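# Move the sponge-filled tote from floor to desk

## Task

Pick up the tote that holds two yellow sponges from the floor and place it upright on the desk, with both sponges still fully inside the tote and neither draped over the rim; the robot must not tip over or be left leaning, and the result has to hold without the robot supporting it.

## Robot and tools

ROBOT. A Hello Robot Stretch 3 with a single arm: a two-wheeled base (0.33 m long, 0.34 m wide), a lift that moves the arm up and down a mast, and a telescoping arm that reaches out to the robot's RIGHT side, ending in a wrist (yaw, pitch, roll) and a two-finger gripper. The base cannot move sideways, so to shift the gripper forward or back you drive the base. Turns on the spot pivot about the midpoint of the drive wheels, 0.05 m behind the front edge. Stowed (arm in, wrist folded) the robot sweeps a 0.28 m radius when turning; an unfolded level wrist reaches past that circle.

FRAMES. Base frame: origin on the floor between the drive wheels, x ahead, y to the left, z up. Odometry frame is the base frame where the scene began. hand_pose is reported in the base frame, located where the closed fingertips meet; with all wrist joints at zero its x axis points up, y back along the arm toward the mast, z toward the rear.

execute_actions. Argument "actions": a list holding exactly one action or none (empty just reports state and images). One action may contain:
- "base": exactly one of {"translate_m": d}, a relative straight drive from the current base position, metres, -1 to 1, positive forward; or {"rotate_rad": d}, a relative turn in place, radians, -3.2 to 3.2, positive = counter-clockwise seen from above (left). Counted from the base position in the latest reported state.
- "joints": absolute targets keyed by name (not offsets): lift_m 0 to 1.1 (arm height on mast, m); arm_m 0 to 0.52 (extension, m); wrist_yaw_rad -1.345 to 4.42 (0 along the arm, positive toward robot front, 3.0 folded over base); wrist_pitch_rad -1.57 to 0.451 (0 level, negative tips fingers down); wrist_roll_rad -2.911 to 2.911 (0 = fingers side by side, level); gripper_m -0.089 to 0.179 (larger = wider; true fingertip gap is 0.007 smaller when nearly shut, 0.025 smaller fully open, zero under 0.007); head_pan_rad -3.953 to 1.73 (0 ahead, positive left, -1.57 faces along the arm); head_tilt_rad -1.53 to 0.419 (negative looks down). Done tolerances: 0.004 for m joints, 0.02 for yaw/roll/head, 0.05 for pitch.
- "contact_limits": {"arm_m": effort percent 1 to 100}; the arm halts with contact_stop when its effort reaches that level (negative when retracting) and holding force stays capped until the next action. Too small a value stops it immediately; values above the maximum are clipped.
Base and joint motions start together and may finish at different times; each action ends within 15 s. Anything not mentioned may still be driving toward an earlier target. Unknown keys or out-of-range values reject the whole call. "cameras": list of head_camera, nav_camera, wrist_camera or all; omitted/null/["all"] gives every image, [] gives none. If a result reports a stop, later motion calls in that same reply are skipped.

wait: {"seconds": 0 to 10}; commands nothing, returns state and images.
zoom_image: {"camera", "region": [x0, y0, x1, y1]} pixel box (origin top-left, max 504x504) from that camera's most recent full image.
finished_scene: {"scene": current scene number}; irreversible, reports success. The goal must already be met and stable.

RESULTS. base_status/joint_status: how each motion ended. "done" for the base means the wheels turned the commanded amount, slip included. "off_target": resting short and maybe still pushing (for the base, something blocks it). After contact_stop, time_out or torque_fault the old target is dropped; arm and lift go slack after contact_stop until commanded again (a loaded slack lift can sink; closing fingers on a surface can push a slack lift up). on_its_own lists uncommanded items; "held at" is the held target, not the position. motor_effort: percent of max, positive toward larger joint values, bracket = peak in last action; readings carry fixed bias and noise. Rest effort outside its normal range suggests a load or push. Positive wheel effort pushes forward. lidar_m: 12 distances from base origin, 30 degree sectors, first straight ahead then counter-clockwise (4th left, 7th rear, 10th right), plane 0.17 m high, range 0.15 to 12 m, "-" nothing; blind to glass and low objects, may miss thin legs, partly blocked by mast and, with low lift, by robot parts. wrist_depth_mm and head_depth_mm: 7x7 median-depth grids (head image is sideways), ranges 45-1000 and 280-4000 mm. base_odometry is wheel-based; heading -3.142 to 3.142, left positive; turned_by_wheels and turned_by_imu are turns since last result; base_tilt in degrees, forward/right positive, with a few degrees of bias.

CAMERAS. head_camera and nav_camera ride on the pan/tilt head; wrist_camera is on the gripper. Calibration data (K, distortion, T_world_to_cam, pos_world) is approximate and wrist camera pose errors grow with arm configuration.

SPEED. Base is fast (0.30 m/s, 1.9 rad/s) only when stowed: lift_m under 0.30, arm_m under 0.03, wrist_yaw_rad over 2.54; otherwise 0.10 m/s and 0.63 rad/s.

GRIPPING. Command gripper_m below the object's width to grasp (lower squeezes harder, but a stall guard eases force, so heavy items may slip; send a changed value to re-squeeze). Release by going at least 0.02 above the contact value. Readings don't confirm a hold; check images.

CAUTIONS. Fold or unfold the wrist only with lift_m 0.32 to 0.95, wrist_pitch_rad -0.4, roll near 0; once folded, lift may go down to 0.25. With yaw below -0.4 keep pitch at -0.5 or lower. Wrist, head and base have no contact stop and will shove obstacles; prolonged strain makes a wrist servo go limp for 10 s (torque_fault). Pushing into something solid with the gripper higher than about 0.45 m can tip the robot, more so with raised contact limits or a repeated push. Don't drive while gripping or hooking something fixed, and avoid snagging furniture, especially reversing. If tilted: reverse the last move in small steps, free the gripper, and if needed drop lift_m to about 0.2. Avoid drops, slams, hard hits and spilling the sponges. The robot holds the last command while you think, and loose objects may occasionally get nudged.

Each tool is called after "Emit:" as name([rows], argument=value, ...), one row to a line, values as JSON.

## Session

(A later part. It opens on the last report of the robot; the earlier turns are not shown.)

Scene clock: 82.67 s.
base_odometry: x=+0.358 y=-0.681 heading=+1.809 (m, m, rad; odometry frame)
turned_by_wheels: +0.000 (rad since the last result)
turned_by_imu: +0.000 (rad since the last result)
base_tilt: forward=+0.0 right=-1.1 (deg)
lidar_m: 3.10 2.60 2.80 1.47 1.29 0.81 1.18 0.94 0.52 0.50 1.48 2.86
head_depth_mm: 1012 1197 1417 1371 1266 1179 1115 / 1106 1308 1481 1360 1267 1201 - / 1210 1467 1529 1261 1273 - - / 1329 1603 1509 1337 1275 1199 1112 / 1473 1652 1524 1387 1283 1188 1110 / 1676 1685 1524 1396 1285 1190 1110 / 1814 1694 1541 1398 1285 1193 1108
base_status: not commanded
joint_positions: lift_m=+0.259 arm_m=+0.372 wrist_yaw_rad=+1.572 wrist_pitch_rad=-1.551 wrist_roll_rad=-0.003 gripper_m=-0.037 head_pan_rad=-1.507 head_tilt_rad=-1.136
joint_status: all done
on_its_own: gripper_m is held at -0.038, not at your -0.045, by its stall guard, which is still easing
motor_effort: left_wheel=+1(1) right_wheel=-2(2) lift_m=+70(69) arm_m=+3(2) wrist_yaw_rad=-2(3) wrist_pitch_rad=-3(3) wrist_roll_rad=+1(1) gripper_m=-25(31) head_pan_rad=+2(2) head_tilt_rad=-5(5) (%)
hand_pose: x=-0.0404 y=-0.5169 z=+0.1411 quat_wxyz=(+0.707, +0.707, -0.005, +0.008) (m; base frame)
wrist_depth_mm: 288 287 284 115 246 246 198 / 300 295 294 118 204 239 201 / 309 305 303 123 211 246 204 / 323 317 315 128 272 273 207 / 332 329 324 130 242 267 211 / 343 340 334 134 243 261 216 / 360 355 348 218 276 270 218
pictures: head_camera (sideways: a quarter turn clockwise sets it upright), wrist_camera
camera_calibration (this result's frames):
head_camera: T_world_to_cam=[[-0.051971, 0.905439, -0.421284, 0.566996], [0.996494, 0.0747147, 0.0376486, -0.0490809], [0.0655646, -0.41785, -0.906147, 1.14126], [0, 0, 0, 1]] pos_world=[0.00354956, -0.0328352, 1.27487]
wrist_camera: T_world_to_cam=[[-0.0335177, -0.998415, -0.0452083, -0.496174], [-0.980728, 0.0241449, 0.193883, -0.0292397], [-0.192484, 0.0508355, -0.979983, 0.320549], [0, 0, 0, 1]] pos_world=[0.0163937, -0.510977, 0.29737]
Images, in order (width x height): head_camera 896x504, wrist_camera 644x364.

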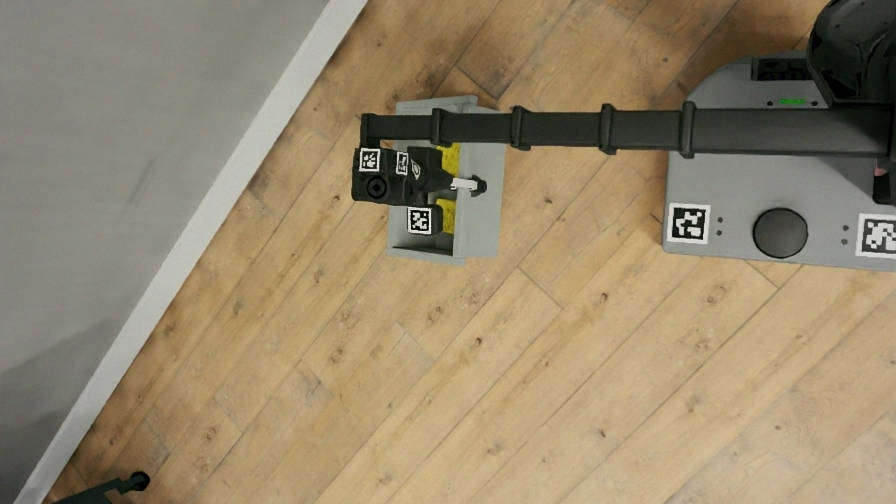

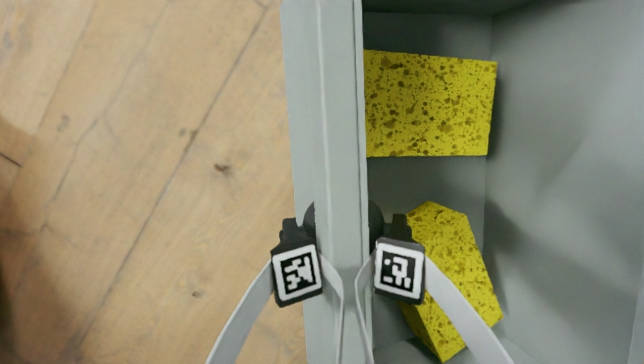

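Emit:
execute_actions([
  {"joints": {"lift_m": 0.198}},
], cameras=["wrist_camera"])

Scene clock: 98.43 s.
base_odometry: x=+0.358 y=-0.681 heading=+1.809 (m, m, rad; odometry frame)
turned_by_wheels: +0.000 (rad since the last result)
turned_by_imu: +0.001 (rad since the last result)
base_tilt: forward=+0.0 right=-1.2 (deg)
lidar_m: 3.08 2.61 2.80 1.47 1.29 0.81 1.17 0.94 0.91 1.02 1.48 2.86
head_depth_mm: 1014 1199 1413 1371 1271 1176 1112 / 1105 1313 1482 1341 1268 1197 - / 1208 1466 1509 1333 1269 - - / 1331 1608 1514 1334 1276 1192 1114 / 1486 1655 1512 1395 1279 1189 1103 / 1679 1687 1528 1392 1289 1189 1108 / 1820 1684 1529 1397 1287 1192 1115
base_status: not commanded
joint_positions: lift_m=+0.199 arm_m=+0.372 wrist_yaw_rad=+1.572 wrist_pitch_rad=-1.553 wrist_roll_rad=-0.003 gripper_m=-0.031 head_pan_rad=-1.507 head_tilt_rad=-1.136
joint_status: all done
on_its_own: gripper_m is held at -0.032, not at your -0.045, by its stall guard, which is not easing now
motor_effort: left_wheel=+1(1) right_wheel=-1(1) lift_m=+5(66) arm_m=+3(3) wrist_yaw_rad=-2(2) wrist_pitch_rad=-2(3) wrist_roll_rad=+1(1) gripper_m=-23(24) head_pan_rad=+2(1) head_tilt_rad=-5(5) (%)
hand_pose: x=-0.0410 y=-0.5169 z=+0.0812 quat_wxyz=(+0.707, +0.707, -0.005, +0.007) (m; base frame)
wrist_depth_mm: 230 230 230 113 220 215 212 / 238 237 234 116 185 181 182 / 248 246 242 120 190 187 201 / 254 253 249 244 240 239 231 / 265 263 259 127 247 230 214 / 275 271 268 132 260 207 207 / 285 281 279 271 265 215 212
pictures: wrist_camera
camera_calibration (this result's frames):
wrist_camera: T_world_to_cam=[[-0.0336356, -0.998415, -0.0451263, -0.498912], [-0.980265, 0.024156, 0.196207, -0.0183996], [-0.194806, 0.0508353, -0.979524, 0.261662], [0, 0, 0, 1]] pos_world=[0.0161556, -0.510978, 0.2374]
Images, in order (width x height): wrist_camera 644x364.

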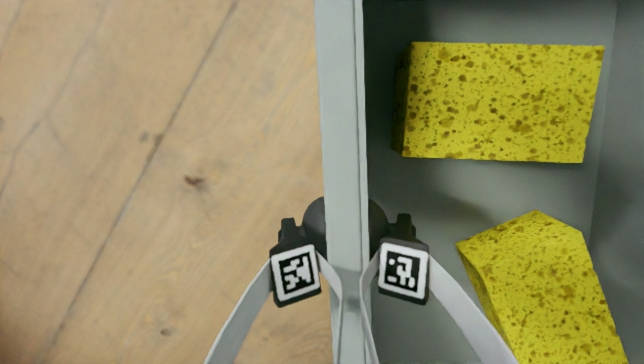

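Emit:
execute_actions([
  {"joints": {"gripper_m": 0.07}},
], cameras=[])

Emit:
execute_actions([
  {"joints": {"lift_m": 0.29}},
], cameras=[])

Emit:
execute_actions([
  {"joints": {"wrist_yaw_rad": 0.0, "wrist_roll_rad": 1.57, "arm_m": 0.397}, "base": {"translate_m": -0.02}},
], cameras=["head_camera", "wrist_camera"])

Scene clock: 101.63 s.
base_odometry: x=+0.358 y=-0.681 heading=+1.809 (m, m, rad; odometry frame)
turned_by_wheels: +0.000 (rad since the last result)
turned_by_imu: +0.001 (rad since the last result)
base_tilt: forward=+0.0 right=-1.1 (deg)
lidar_m: 3.08 2.60 2.81 1.47 1.29 0.81 1.18 0.94 0.91 1.02 1.48 2.86
head_depth_mm: 1018 1198 1415 1375 1264 1172 1116 / 1100 1311 1487 1337 1266 1199 - / 1208 1465 1506 1326 1273 - - / 1329 1601 1511 1335 1279 1191 1112 / 1479 1643 1523 1393 1280 1185 1104 / 1680 1688 1527 1394 1280 1189 1107 / 1802 1693 1528 1399 1287 1192 1110
base_status: not commanded
joint_positions: lift_m=+0.199 arm_m=+0.372 wrist_yaw_rad=+1.572 wrist_pitch_rad=-1.553 wrist_roll_rad=-0.003 gripper_m=+0.070 head_pan_rad=-1.507 head_tilt_rad=-1.136
joint_status: all done
motor_effort: left_wheel=+1(1) right_wheel=-1(2) lift_m=+15(16) arm_m=+2(2) wrist_yaw_rad=-3(2) wrist_pitch_rad=-2(2) wrist_roll_rad=+1(1) gripper_m=+0(92) head_pan_rad=+2(1) head_tilt_rad=-5(5) (%)
hand_pose: x=-0.0410 y=-0.5169 z=+0.0809 quat_wxyz=(+0.707, +0.707, -0.005, +0.007) (m; base frame)
wrist_depth_mm: 232 231 227 111 217 215 211 / 239 236 233 115 183 179 180 / 245 244 240 119 190 185 201 / 254 252 248 243 239 234 232 / 264 262 256 251 248 226 212 / 275 271 268 260 261 202 205 / 288 279 276 270 267 260 208
pictures: none
No camera images: the call's "cameras" was empty. Leave "cameras" out to get every camera's image.

Scene clock: 103.30 s.
base_odometry: x=+0.358 y=-0.681 heading=+1.809 (m, m, rad; odometry frame)
turned_by_wheels: +0.000 (rad since the last result)
turned_by_imu: +0.000 (rad since the last result)
base_tilt: forward=+0.0 right=-1.2 (deg)
lidar_m: 3.07 2.61 2.80 1.48 1.29 0.81 1.17 0.94 0.91 1.02 1.48 2.86
head_depth_mm: 1015 1193 1413 1371 1273 1175 1115 / 1102 1311 1481 1351 1268 - - / 1205 1459 1537 1328 1279 - - / 1340 1602 1512 1339 1274 1204 1113 / 1492 1660 1519 1393 1280 1189 1105 / 1685 1700 1521 1395 1285 1193 1108 / 1813 1693 1536 1402 1292 1196 1104
base_status: not commanded
joint_positions: lift_m=+0.289 arm_m=+0.372 wrist_yaw_rad=+1.572 wrist_pitch_rad=-1.553 wrist_roll_rad=-0.003 gripper_m=+0.070 head_pan_rad=-1.507 head_tilt_rad=-1.136
joint_status: all done
motor_effort: left_wheel=+1(1) right_wheel=-2(1) lift_m=+64(68) arm_m=+3(2) wrist_yaw_rad=-2(2) wrist_pitch_rad=-2(2) wrist_roll_rad=+1(1) gripper_m=+0(0) head_pan_rad=+1(2) head_tilt_rad=-5(4) (%)
hand_pose: x=-0.0410 y=-0.5169 z=+0.1713 quat_wxyz=(+0.707, +0.707, -0.005, +0.007) (m; base frame)
wrist_depth_mm: 319 317 313 305 287 298 229 / 334 329 322 317 269 288 230 / 343 340 330 326 277 292 231 / 355 351 344 340 330 324 234 / 369 364 357 349 344 296 235 / 374 376 371 360 358 298 239 / 398 396 382 373 303 294 241
pictures: none
No camera images: the call's "cameras" was empty. Leave "cameras" out to get every camera's image.

Scene clock: 105.10 s.
base_odometry: x=+0.363 y=-0.700 heading=+1.809 (m, m, rad; odometry frame)
turned_by_wheels: +0.000 (rad since the last result)
turned_by_imu: +0.001 (rad since the last result)
base_tilt: forward=+0.0 right=-1.1 (deg)
lidar_m: 3.10 2.61 2.81 1.48 1.27 0.80 1.15 0.92 0.90 1.01 1.49 2.87
head_depth_mm: 1007 1179 1402 1367 1263 1172 1112 / 1087 1297 1481 1374 1259 - - / 1187 1445 1527 1331 1275 - - / 1320 1598 1514 1344 1277 1192 1110 / 1463 1655 1521 1388 1279 1188 1106 / 1654 1692 1530 1398 1286 1190 1109 / 1810 1699 1529 1402 1288 1189 1105
base_status: done
joint_positions: lift_m=+0.289 arm_m=+0.397 wrist_yaw_rad=+0.003 wrist_pitch_rad=-1.553 wrist_roll_rad=+1.567 gripper_m=+0.070 head_pan_rad=-1.507 head_tilt_rad=-1.136
joint_status: all done
motor_effort: left_wheel=+1(3) right_wheel=-1(5) lift_m=+64(64) arm_m=+3(3) wrist_yaw_rad=-4(4) wrist_pitch_rad=-2(2) wrist_roll_rad=+2(1) gripper_m=+0(0) head_pan_rad=+2(2) head_tilt_rad=-5(5) (%)
hand_pose: x=-0.0216 y=-0.5217 z=+0.1713 quat_wxyz=(+0.003, +0.002, -0.713, -0.701) (m; base frame)
wrist_depth_mm: 212 271 292 296 302 301 297 / 220 275 313 312 314 309 307 / 228 284 287 321 321 320 316 / 351 288 343 338 339 333 325 / 364 287 309 320 349 338 340 / 381 282 344 332 369 357 348 / 398 265 289 274 371 367 359
pictures: head_camera (sideways: a quarter turn clockwise sets it upright), wrist_camera
camera_calibration (this result's frames):
head_camera: T_world_to_cam=[[-0.052062, 0.905447, -0.421255, 0.566959], [0.996487, 0.0748127, 0.037649, -0.0490813], [0.0656043, -0.417815, -0.906161, 1.14128], [0, 0, 0, 1]] pos_world=[0.00355277, -0.0328346, 1.27487]
wrist_camera: T_world_to_cam=[[0.0306518, 0.997604, -0.0620169, 0.546681], [0.977094, -0.0168337, 0.212141, 0.0012471], [0.210589, -0.0670989, -0.975269, 0.300394], [0, 0, 0, 1]] pos_world=[-0.0812348, -0.525195, 0.326604]
Images, in order (width x height): head_camera 896x504, wrist_camera 644x364.

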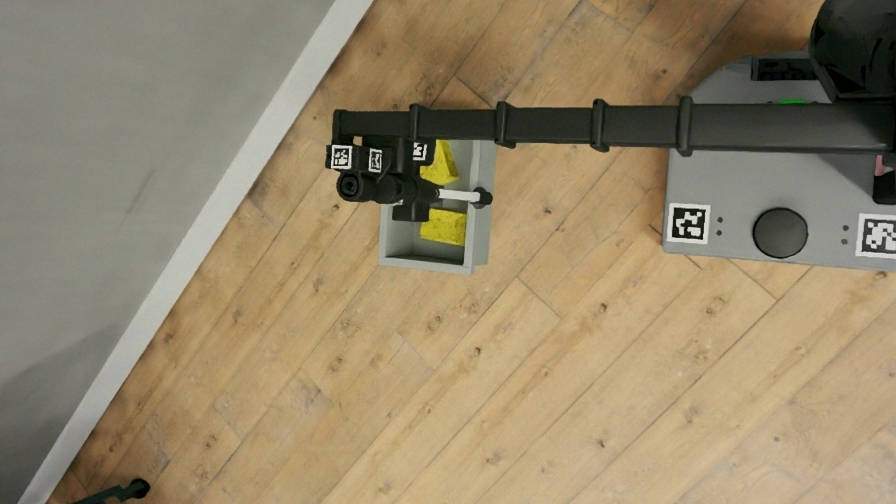

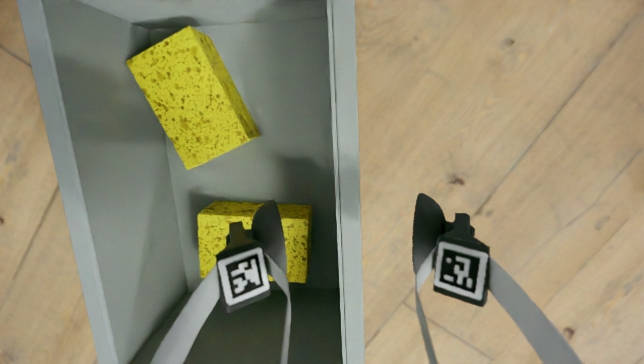

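Emit:
execute_actions([
  {"joints": {"lift_m": 0.2}, "base": {"translate_m": -0.015}},
], cameras=["wrist_camera"])

Scene clock: 109.23 s.
base_odometry: x=+0.366 y=-0.715 heading=+1.809 (m, m, rad; odometry frame)
turned_by_wheels: +0.000 (rad since the last result)
turned_by_imu: +0.001 (rad since the last result)
base_tilt: forward=+0.0 right=-1.2 (deg)
lidar_m: 3.11 2.63 2.82 1.48 1.26 0.79 1.14 0.92 0.90 1.00 1.50 2.89
head_depth_mm: 991 1163 1399 1370 1263 1178 1113 / 1082 1288 1464 1375 1264 1202 - / 1179 1426 1513 1338 1277 - - / 1305 1591 1520 1335 1277 1192 1113 / 1444 1647 1533 1391 1278 1190 1108 / 1632 1688 1531 1395 1288 1189 1106 / 1816 1692 1544 1400 1290 1194 1110
base_status: done
joint_positions: lift_m=+0.201 arm_m=+0.397 wrist_yaw_rad=+0.003 wrist_pitch_rad=-1.553 wrist_roll_rad=+1.567 gripper_m=+0.070 head_pan_rad=-1.507 head_tilt_rad=-1.136
joint_status: all done
motor_effort: left_wheel=+1(2) right_wheel=-1(5) lift_m=+16(60) arm_m=+3(3) wrist_yaw_rad=-4(4) wrist_pitch_rad=-2(2) wrist_roll_rad=+2(2) gripper_m=+0(0) head_pan_rad=+2(2) head_tilt_rad=-5(5) (%)
hand_pose: x=-0.0216 y=-0.5217 z=+0.0829 quat_wxyz=(+0.003, +0.002, -0.713, -0.701) (m; base frame)
wrist_depth_mm: 201 199 225 214 221 219 216 / 191 190 230 227 228 227 222 / 200 197 236 233 235 232 230 / 207 201 245 243 244 243 239 / 205 258 256 251 251 249 246 / 203 236 217 217 264 257 255 / 202 245 226 222 270 270 263
pictures: wrist_camera
camera_calibration (this result's frames):
wrist_camera: T_world_to_cam=[[0.0307616, 0.997601, -0.0620168, 0.541199], [0.977092, -0.0169413, 0.212141, 0.0199442], [0.210581, -0.0671219, -0.975269, 0.214157], [0, 0, 0, 1]] pos_world=[-0.081233, -0.525188, 0.238193]
Images, in order (width x height): wrist_camera 644x364.

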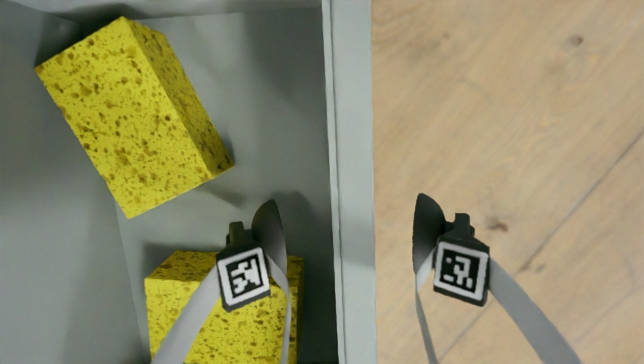

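Emit:
execute_actions([
  {"joints": {"lift_m": 0.16}},
], cameras=["wrist_camera", "head_camera"])

Scene clock: 111.33 s.
base_odometry: x=+0.366 y=-0.715 heading=+1.809 (m, m, rad; odometry frame)
turned_by_wheels: +0.000 (rad since the last result)
turned_by_imu: +0.001 (rad since the last result)
base_tilt: forward=-0.1 right=-1.2 (deg)
lidar_m: 3.12 2.63 2.82 1.48 1.26 0.79 1.14 0.92 0.90 0.99 1.49 2.89
head_depth_mm: 992 1166 1396 1374 1266 1170 1112 / 1077 1284 1462 1362 1269 1199 - / 1176 1428 1510 1336 1283 - - / 1307 1591 1520 1333 1274 1196 1115 / 1453 1664 1525 1386 1278 1181 1106 / 1639 1692 1526 1398 1282 1189 1107 / 1803 1697 1544 1402 1287 1189 1105
base_status: not commanded
joint_positions: lift_m=+0.161 arm_m=+0.397 wrist_yaw_rad=+0.003 wrist_pitch_rad=-1.553 wrist_roll_rad=+1.567 gripper_m=+0.070 head_pan_rad=-1.507 head_tilt_rad=-1.136
joint_status: all done
motor_effort: left_wheel=+1(1) right_wheel=-1(2) lift_m=+16(15) arm_m=+2(3) wrist_yaw_rad=-4(3) wrist_pitch_rad=-2(2) wrist_roll_rad=+2(2) gripper_m=+0(1) head_pan_rad=+2(2) head_tilt_rad=-5(5) (%)
hand_pose: x=-0.0216 y=-0.5217 z=+0.0429 quat_wxyz=(+0.003, +0.002, -0.713, -0.701) (m; base frame)
wrist_depth_mm: 148 186 188 75 183 182 181 / 152 169 192 78 188 187 185 / 157 157 199 195 196 196 191 / 164 161 206 200 200 201 197 / 195 215 212 207 85 208 206 / 203 223 205 198 218 215 213 / 202 180 179 176 223 223 219
pictures: head_camera (sideways: a quarter turn clockwise sets it upright), wrist_camera
camera_calibration (this result's frames):
head_camera: T_world_to_cam=[[-0.0521579, 0.905441, -0.421255, 0.566959], [0.996479, 0.0749182, 0.037649, -0.0490812], [0.0656486, -0.417807, -0.906161, 1.14128], [0, 0, 0, 1]] pos_world=[0.00355625, -0.0328348, 1.27487]
wrist_camera: T_world_to_cam=[[0.0307621, 0.997601, -0.0620169, 0.538718], [0.977092, -0.0169417, 0.212141, 0.0284306], [0.210581, -0.0671222, -0.975269, 0.175142], [0, 0, 0, 1]] pos_world=[-0.081233, -0.525188, 0.198189]
Images, in order (width x height): head_camera 896x504, wrist_camera 644x364.

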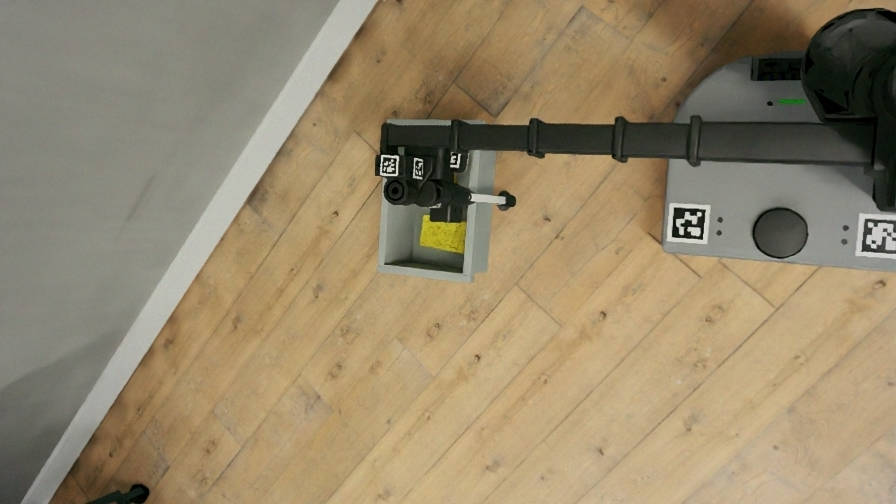

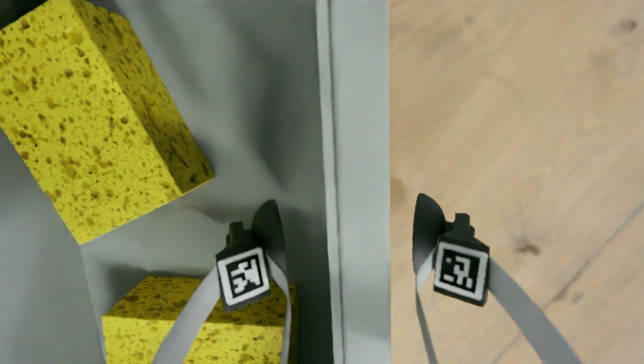

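Emit:
execute_actions([
  {"joints": {"gripper_m": -0.03}},
], cameras=["wrist_camera"])

Emit:
execute_actions([
  {"joints": {"lift_m": 0.22}},
], cameras=["wrist_camera", "head_camera"])

Scene clock: 113.40 s.
base_odometry: x=+0.366 y=-0.715 heading=+1.809 (m, m, rad; odometry frame)
turned_by_wheels: +0.000 (rad since the last result)
turned_by_imu: +0.001 (rad since the last result)
base_tilt: forward=+0.0 right=-1.1 (deg)
lidar_m: 3.12 2.64 2.82 1.47 1.27 0.79 1.14 0.92 0.90 1.00 1.49 2.90
head_depth_mm: 992 1162 1398 1368 1262 1180 1113 / 1080 1281 1472 1365 1268 1199 - / 1177 1429 1503 1328 1274 - - / 1304 1580 1519 1337 1276 1197 1118 / 1453 1650 1517 1391 1278 1188 1103 / 1640 1683 1521 1395 1287 1190 1106 / 1801 1693 1534 1390 1288 1191 1111
base_status: not commanded
joint_positions: lift_m=+0.161 arm_m=+0.397 wrist_yaw_rad=+0.003 wrist_pitch_rad=-1.556 wrist_roll_rad=+1.567 gripper_m=-0.029 head_pan_rad=-1.507 head_tilt_rad=-1.136
joint_status: all done
motor_effort: left_wheel=+1(1) right_wheel=-1(1) lift_m=+16(17) arm_m=+3(3) wrist_yaw_rad=-4(4) wrist_pitch_rad=-1(2) wrist_roll_rad=+1(2) gripper_m=-29(100) head_pan_rad=+2(2) head_tilt_rad=-5(5) (%)
hand_pose: x=-0.0216 y=-0.5209 z=+0.0429 quat_wxyz=(+0.003, +0.002, -0.712, -0.702) (m; base frame)
wrist_depth_mm: 148 186 186 75 185 182 181 / 151 174 193 78 189 189 186 / 156 157 200 80 197 195 191 / 162 161 205 83 203 201 199 / 197 218 213 85 207 208 206 / 205 219 214 89 220 216 212 / 204 180 179 177 225 223 221
pictures: wrist_camera
camera_calibration (this result's frames):
wrist_camera: T_world_to_cam=[[0.031328, 0.997773, -0.0588883, 0.537886], [0.977083, -0.0181613, 0.212082, 0.0277975], [0.21054, -0.0641829, -0.975476, 0.17679], [0, 0, 0, 1]] pos_world=[-0.0812327, -0.524837, 0.198234]
Images, in order (width x height): wrist_camera 644x364.

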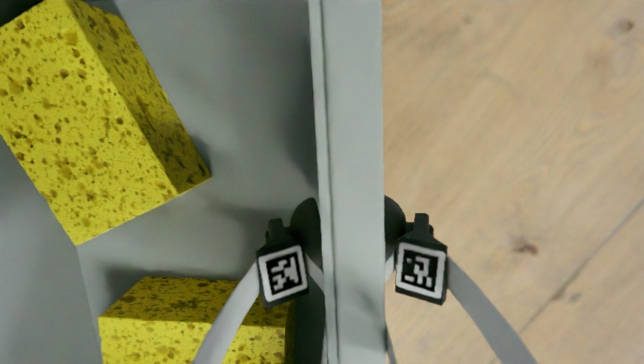

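Scene clock: 114.77 s.
base_odometry: x=+0.366 y=-0.715 heading=+1.809 (m, m, rad; odometry frame)
turned_by_wheels: +0.000 (rad since the last result)
turned_by_imu: +0.000 (rad since the last result)
base_tilt: forward=+0.0 right=-1.2 (deg)
lidar_m: 3.11 2.63 2.83 1.48 1.27 0.79 1.14 0.92 0.52 0.50 1.50 2.88
head_depth_mm: 994 1160 1395 1366 1265 1177 1115 / 1076 1286 1474 1374 1269 1201 - / 1187 1431 1519 1317 1276 - - / 1305 1585 1518 1324 1276 1192 1113 / 1461 1666 1515 1383 1274 1185 1105 / 1631 1680 1533 1390 1282 1192 1107 / 1811 1689 1534 1402 1281 1194 1113
base_status: not commanded
joint_positions: lift_m=+0.219 arm_m=+0.397 wrist_yaw_rad=+0.003 wrist_pitch_rad=-1.559 wrist_roll_rad=+1.568 gripper_m=-0.022 head_pan_rad=-1.507 head_tilt_rad=-1.136
joint_status: all done
on_its_own: gripper_m is held at -0.023, not at your -0.030, by its stall guard, which is still easing
motor_effort: left_wheel=+1(1) right_wheel=-1(1) lift_m=+69(71) arm_m=+2(2) wrist_yaw_rad=-3(3) wrist_pitch_rad=+0(2) wrist_roll_rad=+1(1) gripper_m=-26(29) head_pan_rad=+1(1) head_tilt_rad=-5(5) (%)
hand_pose: x=-0.0216 y=-0.5203 z=+0.1012 quat_wxyz=(+0.002, +0.002, -0.711, -0.703) (m; base frame)
wrist_depth_mm: 149 188 186 74 237 237 234 / 154 168 193 77 247 243 243 / 161 160 200 79 253 253 248 / 168 163 207 82 263 261 259 / 195 221 215 85 268 270 265 / 202 224 210 89 286 280 274 / 200 185 182 180 291 292 285
pictures: head_camera (sideways: a quarter turn clockwise sets it upright), wrist_camera
camera_calibration (this result's frames):
head_camera: T_world_to_cam=[[-0.0521581, 0.905441, -0.421255, 0.566959], [0.996479, 0.0749184, 0.037649, -0.0490812], [0.0656487, -0.417807, -0.906161, 1.14128], [0, 0, 0, 1]] pos_world=[0.00355625, -0.0328348, 1.27487]
wrist_camera: T_world_to_cam=[[0.0323438, 0.99788, -0.0564729, 0.540554], [0.977063, -0.0196692, 0.212038, 0.0146572], [0.210478, -0.0620357, -0.975628, 0.234831], [0, 0, 0, 1]] pos_world=[-0.0812311, -0.524551, 0.256526]
Images, in order (width x height): head_camera 896x504, wrist_camera 644x364.

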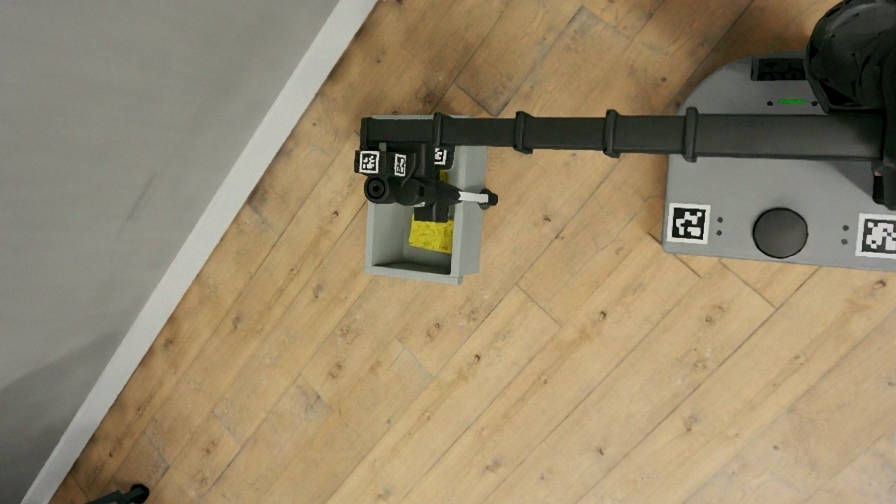

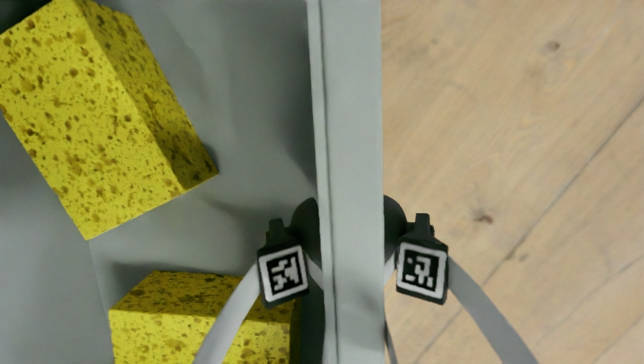

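Emit:
execute_actions([
  {"joints": {"lift_m": 0.97, "arm_m": 0.2, "head_tilt_rad": -0.75}, "base": {"rotate_rad": -1.2}},
])

Scene clock: 126.87 s.
base_odometry: x=+0.366 y=-0.715 heading=+0.609 (m, m, rad; odometry frame)
turned_by_wheels: -1.200 (rad since the last result)
turned_by_imu: -1.216 (rad since the last result)
base_tilt: forward=+0.0 right=-1.1 (deg)
lidar_m: 1.25 1.50 2.96 2.91 2.64 1.48 1.31 0.79 1.28 0.95 0.90 0.95
head_depth_mm: 1023 - - - 483 1281 1156 / 957 - - 578 480 1292 1154 / 918 1023 1179 - 488 1296 1152 / 869 985 1126 605 499 1322 1163 / 828 929 1064 599 510 1318 1160 / 791 883 1005 1142 1345 1324 1160 / 758 840 950 1093 1271 1335 1161
base_status: done
joint_positions: lift_m=+0.969 arm_m=+0.200 wrist_yaw_rad=+0.002 wrist_pitch_rad=-1.559 wrist_roll_rad=+1.569 gripper_m=-0.016 head_pan_rad=-1.507 head_tilt_rad=-0.754
joint_status: all done
on_its_own: gripper_m is held at -0.017, not at your -0.030, by its stall guard, which is not easing now
motor_effort: left_wheel=+1(6) right_wheel=-1(7) lift_m=+69(74) arm_m=-3(4) wrist_yaw_rad=-3(3) wrist_pitch_rad=+0(0) wrist_roll_rad=+0(1) gripper_m=-23(23) head_pan_rad=+1(1) head_tilt_rad=+1(20) (%)
hand_pose: x=-0.0216 y=-0.3240 z=+0.8512 quat_wxyz=(+0.002, +0.001, -0.711, -0.703) (m; base frame)
wrist_depth_mm: 150 187 187 73 946 935 921 / 155 165 192 76 510 - 979 / 161 160 200 79 539 - 989 / 169 165 209 82 - - - / 201 222 217 85 - - - / 201 217 208 89 - - - / 201 188 182 180 - - -
pictures: head_camera (sideways: a quarter turn clockwise sets it upright), nav_camera (sideways: a quarter turn counterclockwise sets it upright), wrist_camera
camera_calibration (this result's frames):
head_camera: T_world_to_cam=[[-0.0378734, 0.683304, -0.729151, 0.968009], [0.995626, 0.0881658, 0.0309076, -0.0403167], [0.0854055, -0.724792, -0.683654, 0.851883], [0, 0, 0, 1]] pos_world=[0.00404669, -0.0404519, 1.28946]
nav_camera: T_world_to_cam=[[0.0170122, -0.666075, 0.745691, -0.925999], [-0.999855, -0.010515, 0.0134184, 0.0412557], [-0.00109674, -0.74581, -0.666157, 0.829164], [0, 0, 0, 1]] pos_world=[0.0579124, 0.00204833, 1.24231]
wrist_camera: T_world_to_cam=[[0.0335112, 0.99784, -0.0564986, 0.386991], [0.977038, -0.0208063, 0.212048, -0.140892], [0.210414, -0.0623072, -0.975625, 0.978637], [0, 0, 0, 1]] pos_world=[-0.0812303, -0.32811, 1.00652]
Images, in order (width x height): head_camera 896x504, nav_camera 672x504, wrist_camera 644x364.

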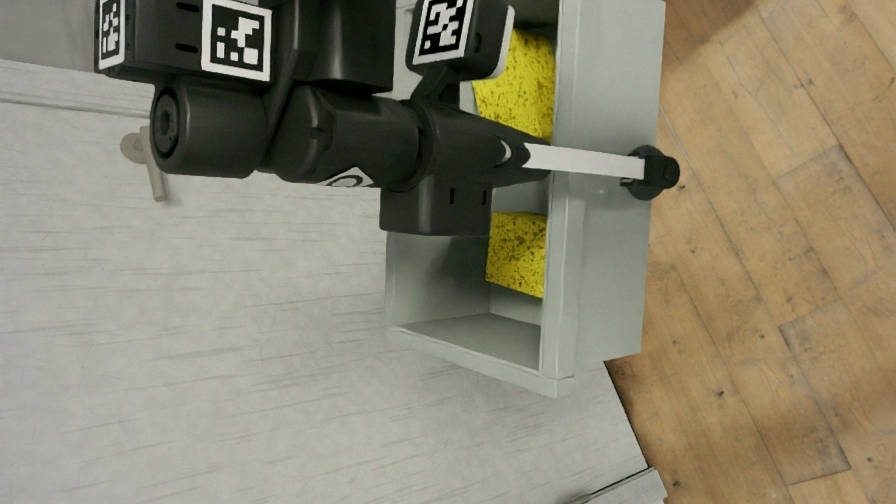

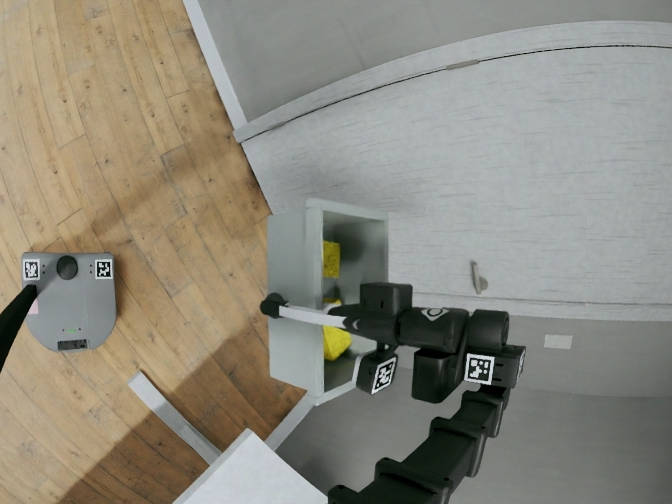

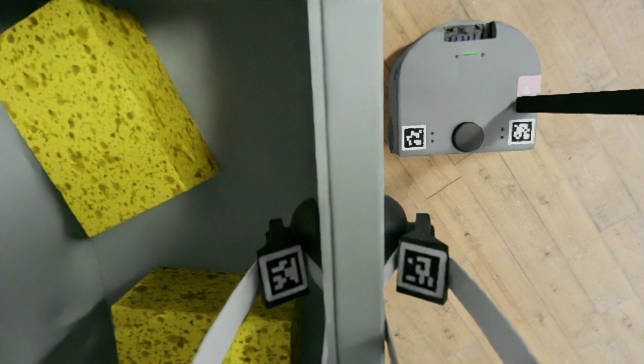

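Emit:
execute_actions([
  {"base": {"rotate_rad": -1.05}},
])

Scene clock: 130.13 s.
base_odometry: x=+0.366 y=-0.715 heading=-0.441 (m, m, rad; odometry frame)
turned_by_wheels: -1.050 (rad since the last result)
turned_by_imu: -1.066 (rad since the last result)
base_tilt: forward=+0.0 right=-1.1 (deg)
lidar_m: 0.90 0.94 1.23 1.50 2.96 2.92 2.63 1.48 1.32 0.79 1.28 0.95
head_depth_mm: 1047 - - - 482 1294 1154 / 1068 - - 579 480 1290 1156 / 1070 1187 1019 - 487 1284 1157 / 1073 1191 1019 605 500 1308 1155 / 1077 1221 1375 599 510 1320 1163 / 1076 1224 1410 1633 1478 1330 1160 / 1082 1232 1426 1682 1550 1331 1166
base_status: done
joint_positions: lift_m=+0.969 arm_m=+0.200 wrist_yaw_rad=+0.002 wrist_pitch_rad=-1.559 wrist_roll_rad=+1.569 gripper_m=-0.016 head_pan_rad=-1.507 head_tilt_rad=-0.754
joint_status: not commanded
on_its_own: gripper_m is held at -0.017, not at your -0.030, by its stall guard, which is not easing now
motor_effort: left_wheel=+1(5) right_wheel=-1(6) lift_m=+69(69) arm_m=-3(3) wrist_yaw_rad=-2(3) wrist_pitch_rad=+0(0) wrist_roll_rad=+1(1) gripper_m=-23(23) head_pan_rad=+2(1) head_tilt_rad=+1(2) (%)
hand_pose: x=-0.0216 y=-0.3240 z=+0.8512 quat_wxyz=(+0.002, +0.001, -0.711, -0.703) (m; base frame)
wrist_depth_mm: 151 186 188 74 911 965 973 / 154 164 193 76 524 - 965 / 161 159 199 79 542 - - / 171 165 208 82 - - - / 201 224 217 85 - - - / 201 216 207 89 - - - / 200 190 182 180 - - -
pictures: head_camera (sideways: a quarter turn clockwise sets it upright), nav_camera (sideways: a quarter turn counterclockwise sets it upright), wrist_camera
camera_calibration (this result's frames):
head_camera: T_world_to_cam=[[-0.0378731, 0.683297, -0.729157, 0.968016], [0.995626, 0.0881662, 0.0309074, -0.0403165], [0.0854059, -0.724797, -0.683648, 0.851875], [0, 0, 0, 1]] pos_world=[0.0040467, -0.040452, 1.28946]
nav_camera: T_world_to_cam=[[0.0170119, -0.666069, 0.745696, -0.926006], [-0.999855, -0.010515, 0.0134179, 0.0412563], [-0.00109629, -0.745816, -0.666151, 0.829156], [0, 0, 0, 1]] pos_world=[0.0579125, 0.00204783, 1.24231]
wrist_camera: T_world_to_cam=[[0.0335285, 0.99784, -0.0564986, 0.386992], [0.977037, -0.0208232, 0.212048, -0.140898], [0.210413, -0.0623109, -0.975625, 0.978635], [0, 0, 0, 1]] pos_world=[-0.0812304, -0.32811, 1.00652]
Images, in order (width x height): head_camera 896x504, nav_camera 672x504, wrist_camera 644x364.

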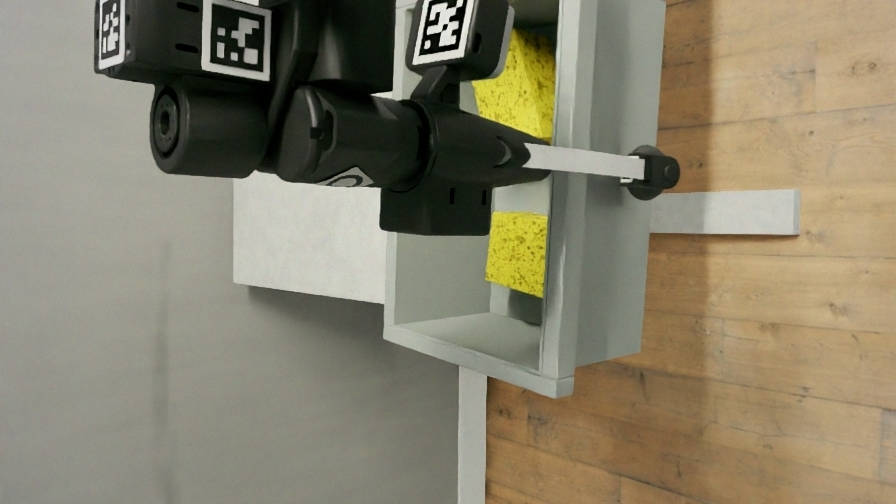

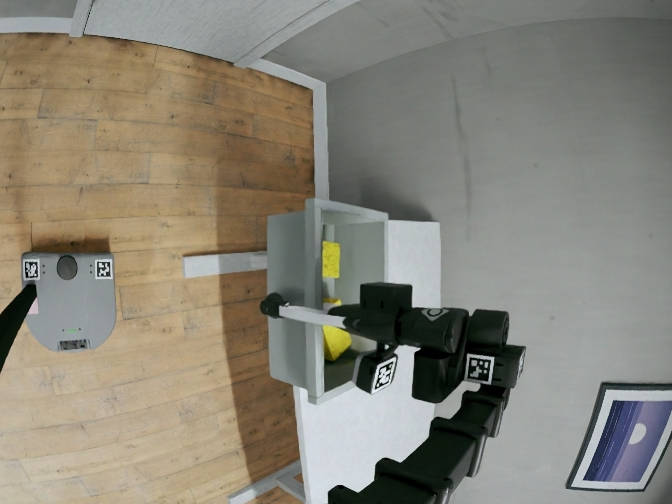

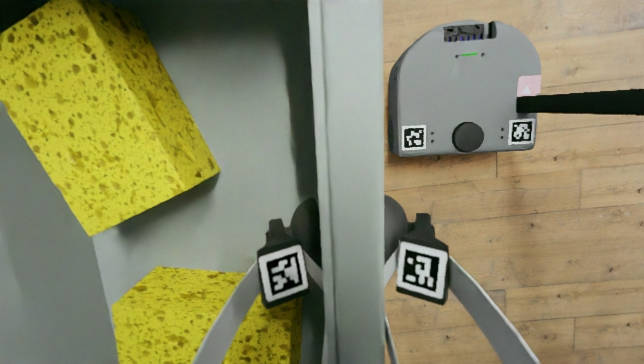

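Emit:
execute_actions([
  {"base": {"translate_m": -0.2}, "joints": {"arm_m": 0.45}},
])

Scene clock: 135.87 s.
base_odometry: x=+0.185 y=-0.629 heading=-0.441 (m, m, rad; odometry frame)
turned_by_wheels: +0.000 (rad since the last result)
turned_by_imu: +0.003 (rad since the last result)
base_tilt: forward=+0.0 right=-1.1 (deg)
lidar_m: 1.10 1.15 1.50 1.74 2.95 2.44 2.45 1.32 1.33 0.81 0.82 1.17
head_depth_mm: - 1214 738 789 730 1316 1157 / - 1219 760 752 733 1324 1149 / 1073 1182 655 773 732 1316 1156 / 1090 1210 768 754 736 1329 1153 / 1091 1212 925 797 735 1304 1161 / 1095 1234 1030 821 740 1324 1158 / 1094 1246 1440 873 742 1326 1159
base_status: done
joint_positions: lift_m=+0.969 arm_m=+0.450 wrist_yaw_rad=+0.001 wrist_pitch_rad=-1.559 wrist_roll_rad=+1.569 gripper_m=-0.016 head_pan_rad=-1.507 head_tilt_rad=-0.754
joint_status: all done
on_its_own: gripper_m is held at -0.017, not at your -0.030, by its stall guard, which is not easing now
motor_effort: left_wheel=+1(1) right_wheel=-2(6) lift_m=+69(69) arm_m=+3(5) wrist_yaw_rad=-2(3) wrist_pitch_rad=+0(0) wrist_roll_rad=+0(1) gripper_m=-23(23) head_pan_rad=+1(2) head_tilt_rad=+2(2) (%)
hand_pose: x=-0.0216 y=-0.5733 z=+0.8512 quat_wxyz=(+0.002, +0.001, -0.711, -0.703) (m; base frame)
wrist_depth_mm: 150 186 186 74 265 937 935 / 155 164 193 76 275 - - / 162 160 200 79 281 - - / 170 165 209 82 294 - - / 200 223 218 85 300 - - / 202 219 207 89 320 - - / 199 190 181 180 325 - -
pictures: head_camera (sideways: a quarter turn clockwise sets it upright), nav_camera (sideways: a quarter turn counterclockwise sets it upright), wrist_camera
camera_calibration (this result's frames):
head_camera: T_world_to_cam=[[-0.037873, 0.683296, -0.729158, 0.968018], [0.995626, 0.0881662, 0.0309073, -0.0403164], [0.085406, -0.724799, -0.683647, 0.851873], [0, 0, 0, 1]] pos_world=[0.0040467, -0.0404521, 1.28946]
nav_camera: T_world_to_cam=[[0.0170118, -0.666068, 0.745697, -0.926008], [-0.999855, -0.010515, 0.0134179, 0.0412565], [-0.00109621, -0.745817, -0.66615, 0.829154], [0, 0, 0, 1]] pos_world=[0.0579125, 0.00204772, 1.24231]
wrist_camera: T_world_to_cam=[[0.0343163, 0.997813, -0.0564986, 0.635802], [0.977021, -0.0215946, 0.212048, -0.146549], [0.210364, -0.062477, -0.975625, 0.962999], [0, 0, 0, 1]] pos_world=[-0.0812168, -0.577411, 1.00652]
Images, in order (width x height): head_camera 896x504, nav_camera 672x504, wrist_camera 644x364.

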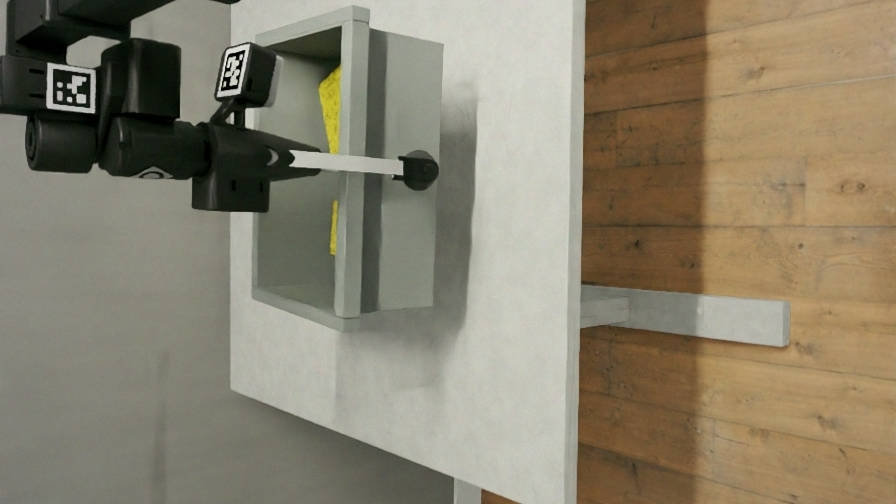

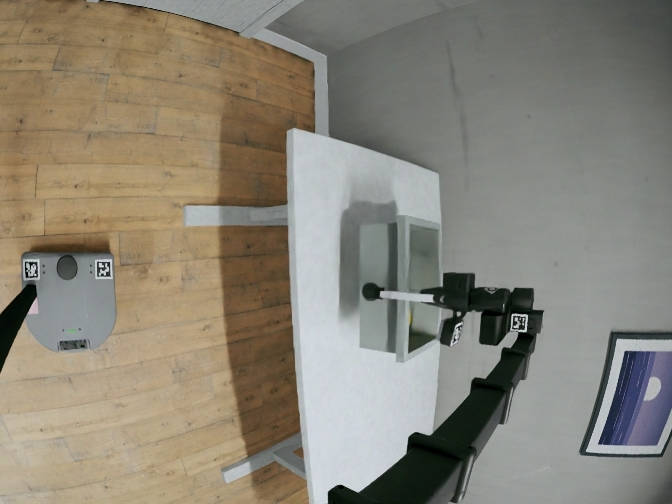

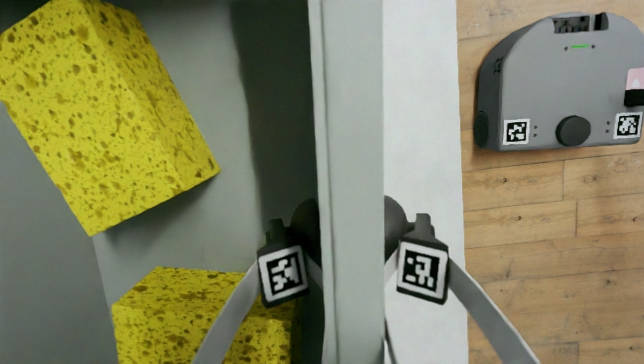

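Emit:
execute_actions([
  {"joints": {"lift_m": 0.886}},
], cameras=["head_camera", "wrist_camera"])

Scene clock: 138.47 s.
base_odometry: x=+0.185 y=-0.629 heading=-0.441 (m, m, rad; odometry frame)
turned_by_wheels: +0.000 (rad since the last result)
turned_by_imu: +0.001 (rad since the last result)
base_tilt: forward=+0.0 right=-1.2 (deg)
lidar_m: 1.10 1.15 1.51 1.74 2.96 2.43 2.45 1.32 1.33 0.81 0.82 1.17
head_depth_mm: 1073 - 978 757 730 1314 1154 / 1083 - 853 724 734 1327 1155 / 1080 1195 - 735 735 1319 1154 / 1086 1208 873 747 735 1324 1150 / 1086 1216 1027 777 738 1314 1152 / 1097 1241 1026 822 738 1325 1160 / 1093 1244 1435 875 740 1324 1162
base_status: not commanded
joint_positions: lift_m=+0.887 arm_m=+0.450 wrist_yaw_rad=+0.001 wrist_pitch_rad=-1.559 wrist_roll_rad=+1.569 gripper_m=-0.016 head_pan_rad=-1.507 head_tilt_rad=-0.754
joint_status: all done
on_its_own: gripper_m is held at -0.017, not at your -0.030, by its stall guard, which is not easing now
motor_effort: left_wheel=+1(1) right_wheel=-1(1) lift_m=+18(65) arm_m=+3(3) wrist_yaw_rad=-2(2) wrist_pitch_rad=+0(0) wrist_roll_rad=+1(0) gripper_m=-24(24) head_pan_rad=+1(1) head_tilt_rad=+1(1) (%)
hand_pose: x=-0.0216 y=-0.5733 z=+0.7689 quat_wxyz=(+0.001, +0.001, -0.711, -0.703) (m; base frame)
wrist_depth_mm: 151 189 187 75 189 189 - / 155 167 193 78 196 194 - / 160 160 201 80 201 201 - / 166 165 206 83 210 210 942 / 196 219 214 85 214 219 944 / 201 223 211 89 226 - 997 / 200 184 179 178 231 - -
pictures: head_camera (sideways: a quarter turn clockwise sets it upright), wrist_camera
camera_calibration (this result's frames):
head_camera: T_world_to_cam=[[-0.0378728, 0.683296, -0.729158, 0.968018], [0.995626, 0.088166, 0.0309073, -0.0403164], [0.0854058, -0.724799, -0.683647, 0.851873], [0, 0, 0, 1]] pos_world=[0.00404669, -0.0404521, 1.28946]
wrist_camera: T_world_to_cam=[[0.0348822, 0.997789, -0.056573, 0.63123], [0.977007, -0.0221325, 0.212056, -0.129411], [0.210335, -0.0626692, -0.975619, 0.882577], [0, 0, 0, 1]] pos_world=[-0.0812199, -0.577389, 0.924211]
Images, in order (width x height): head_camera 896x504, wrist_camera 644x364.

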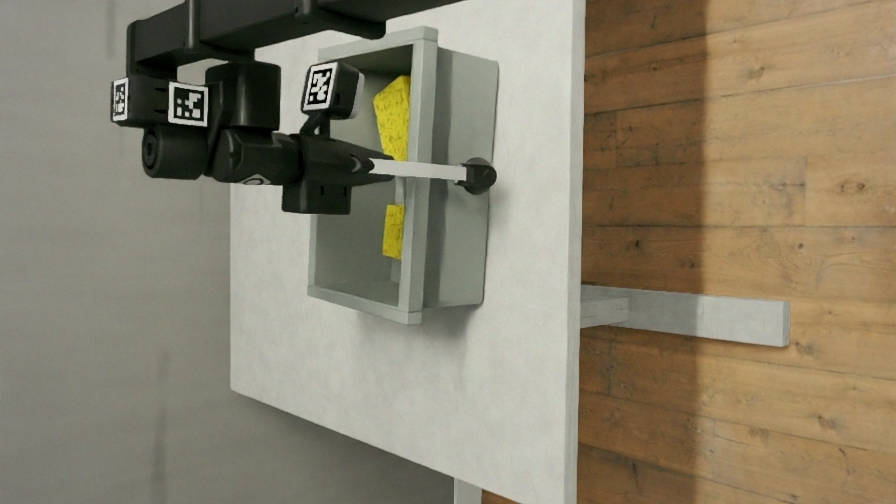

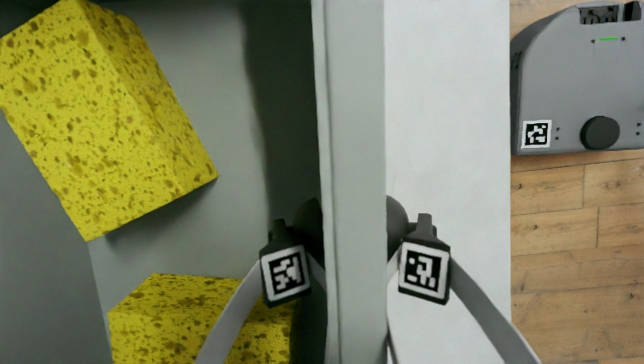

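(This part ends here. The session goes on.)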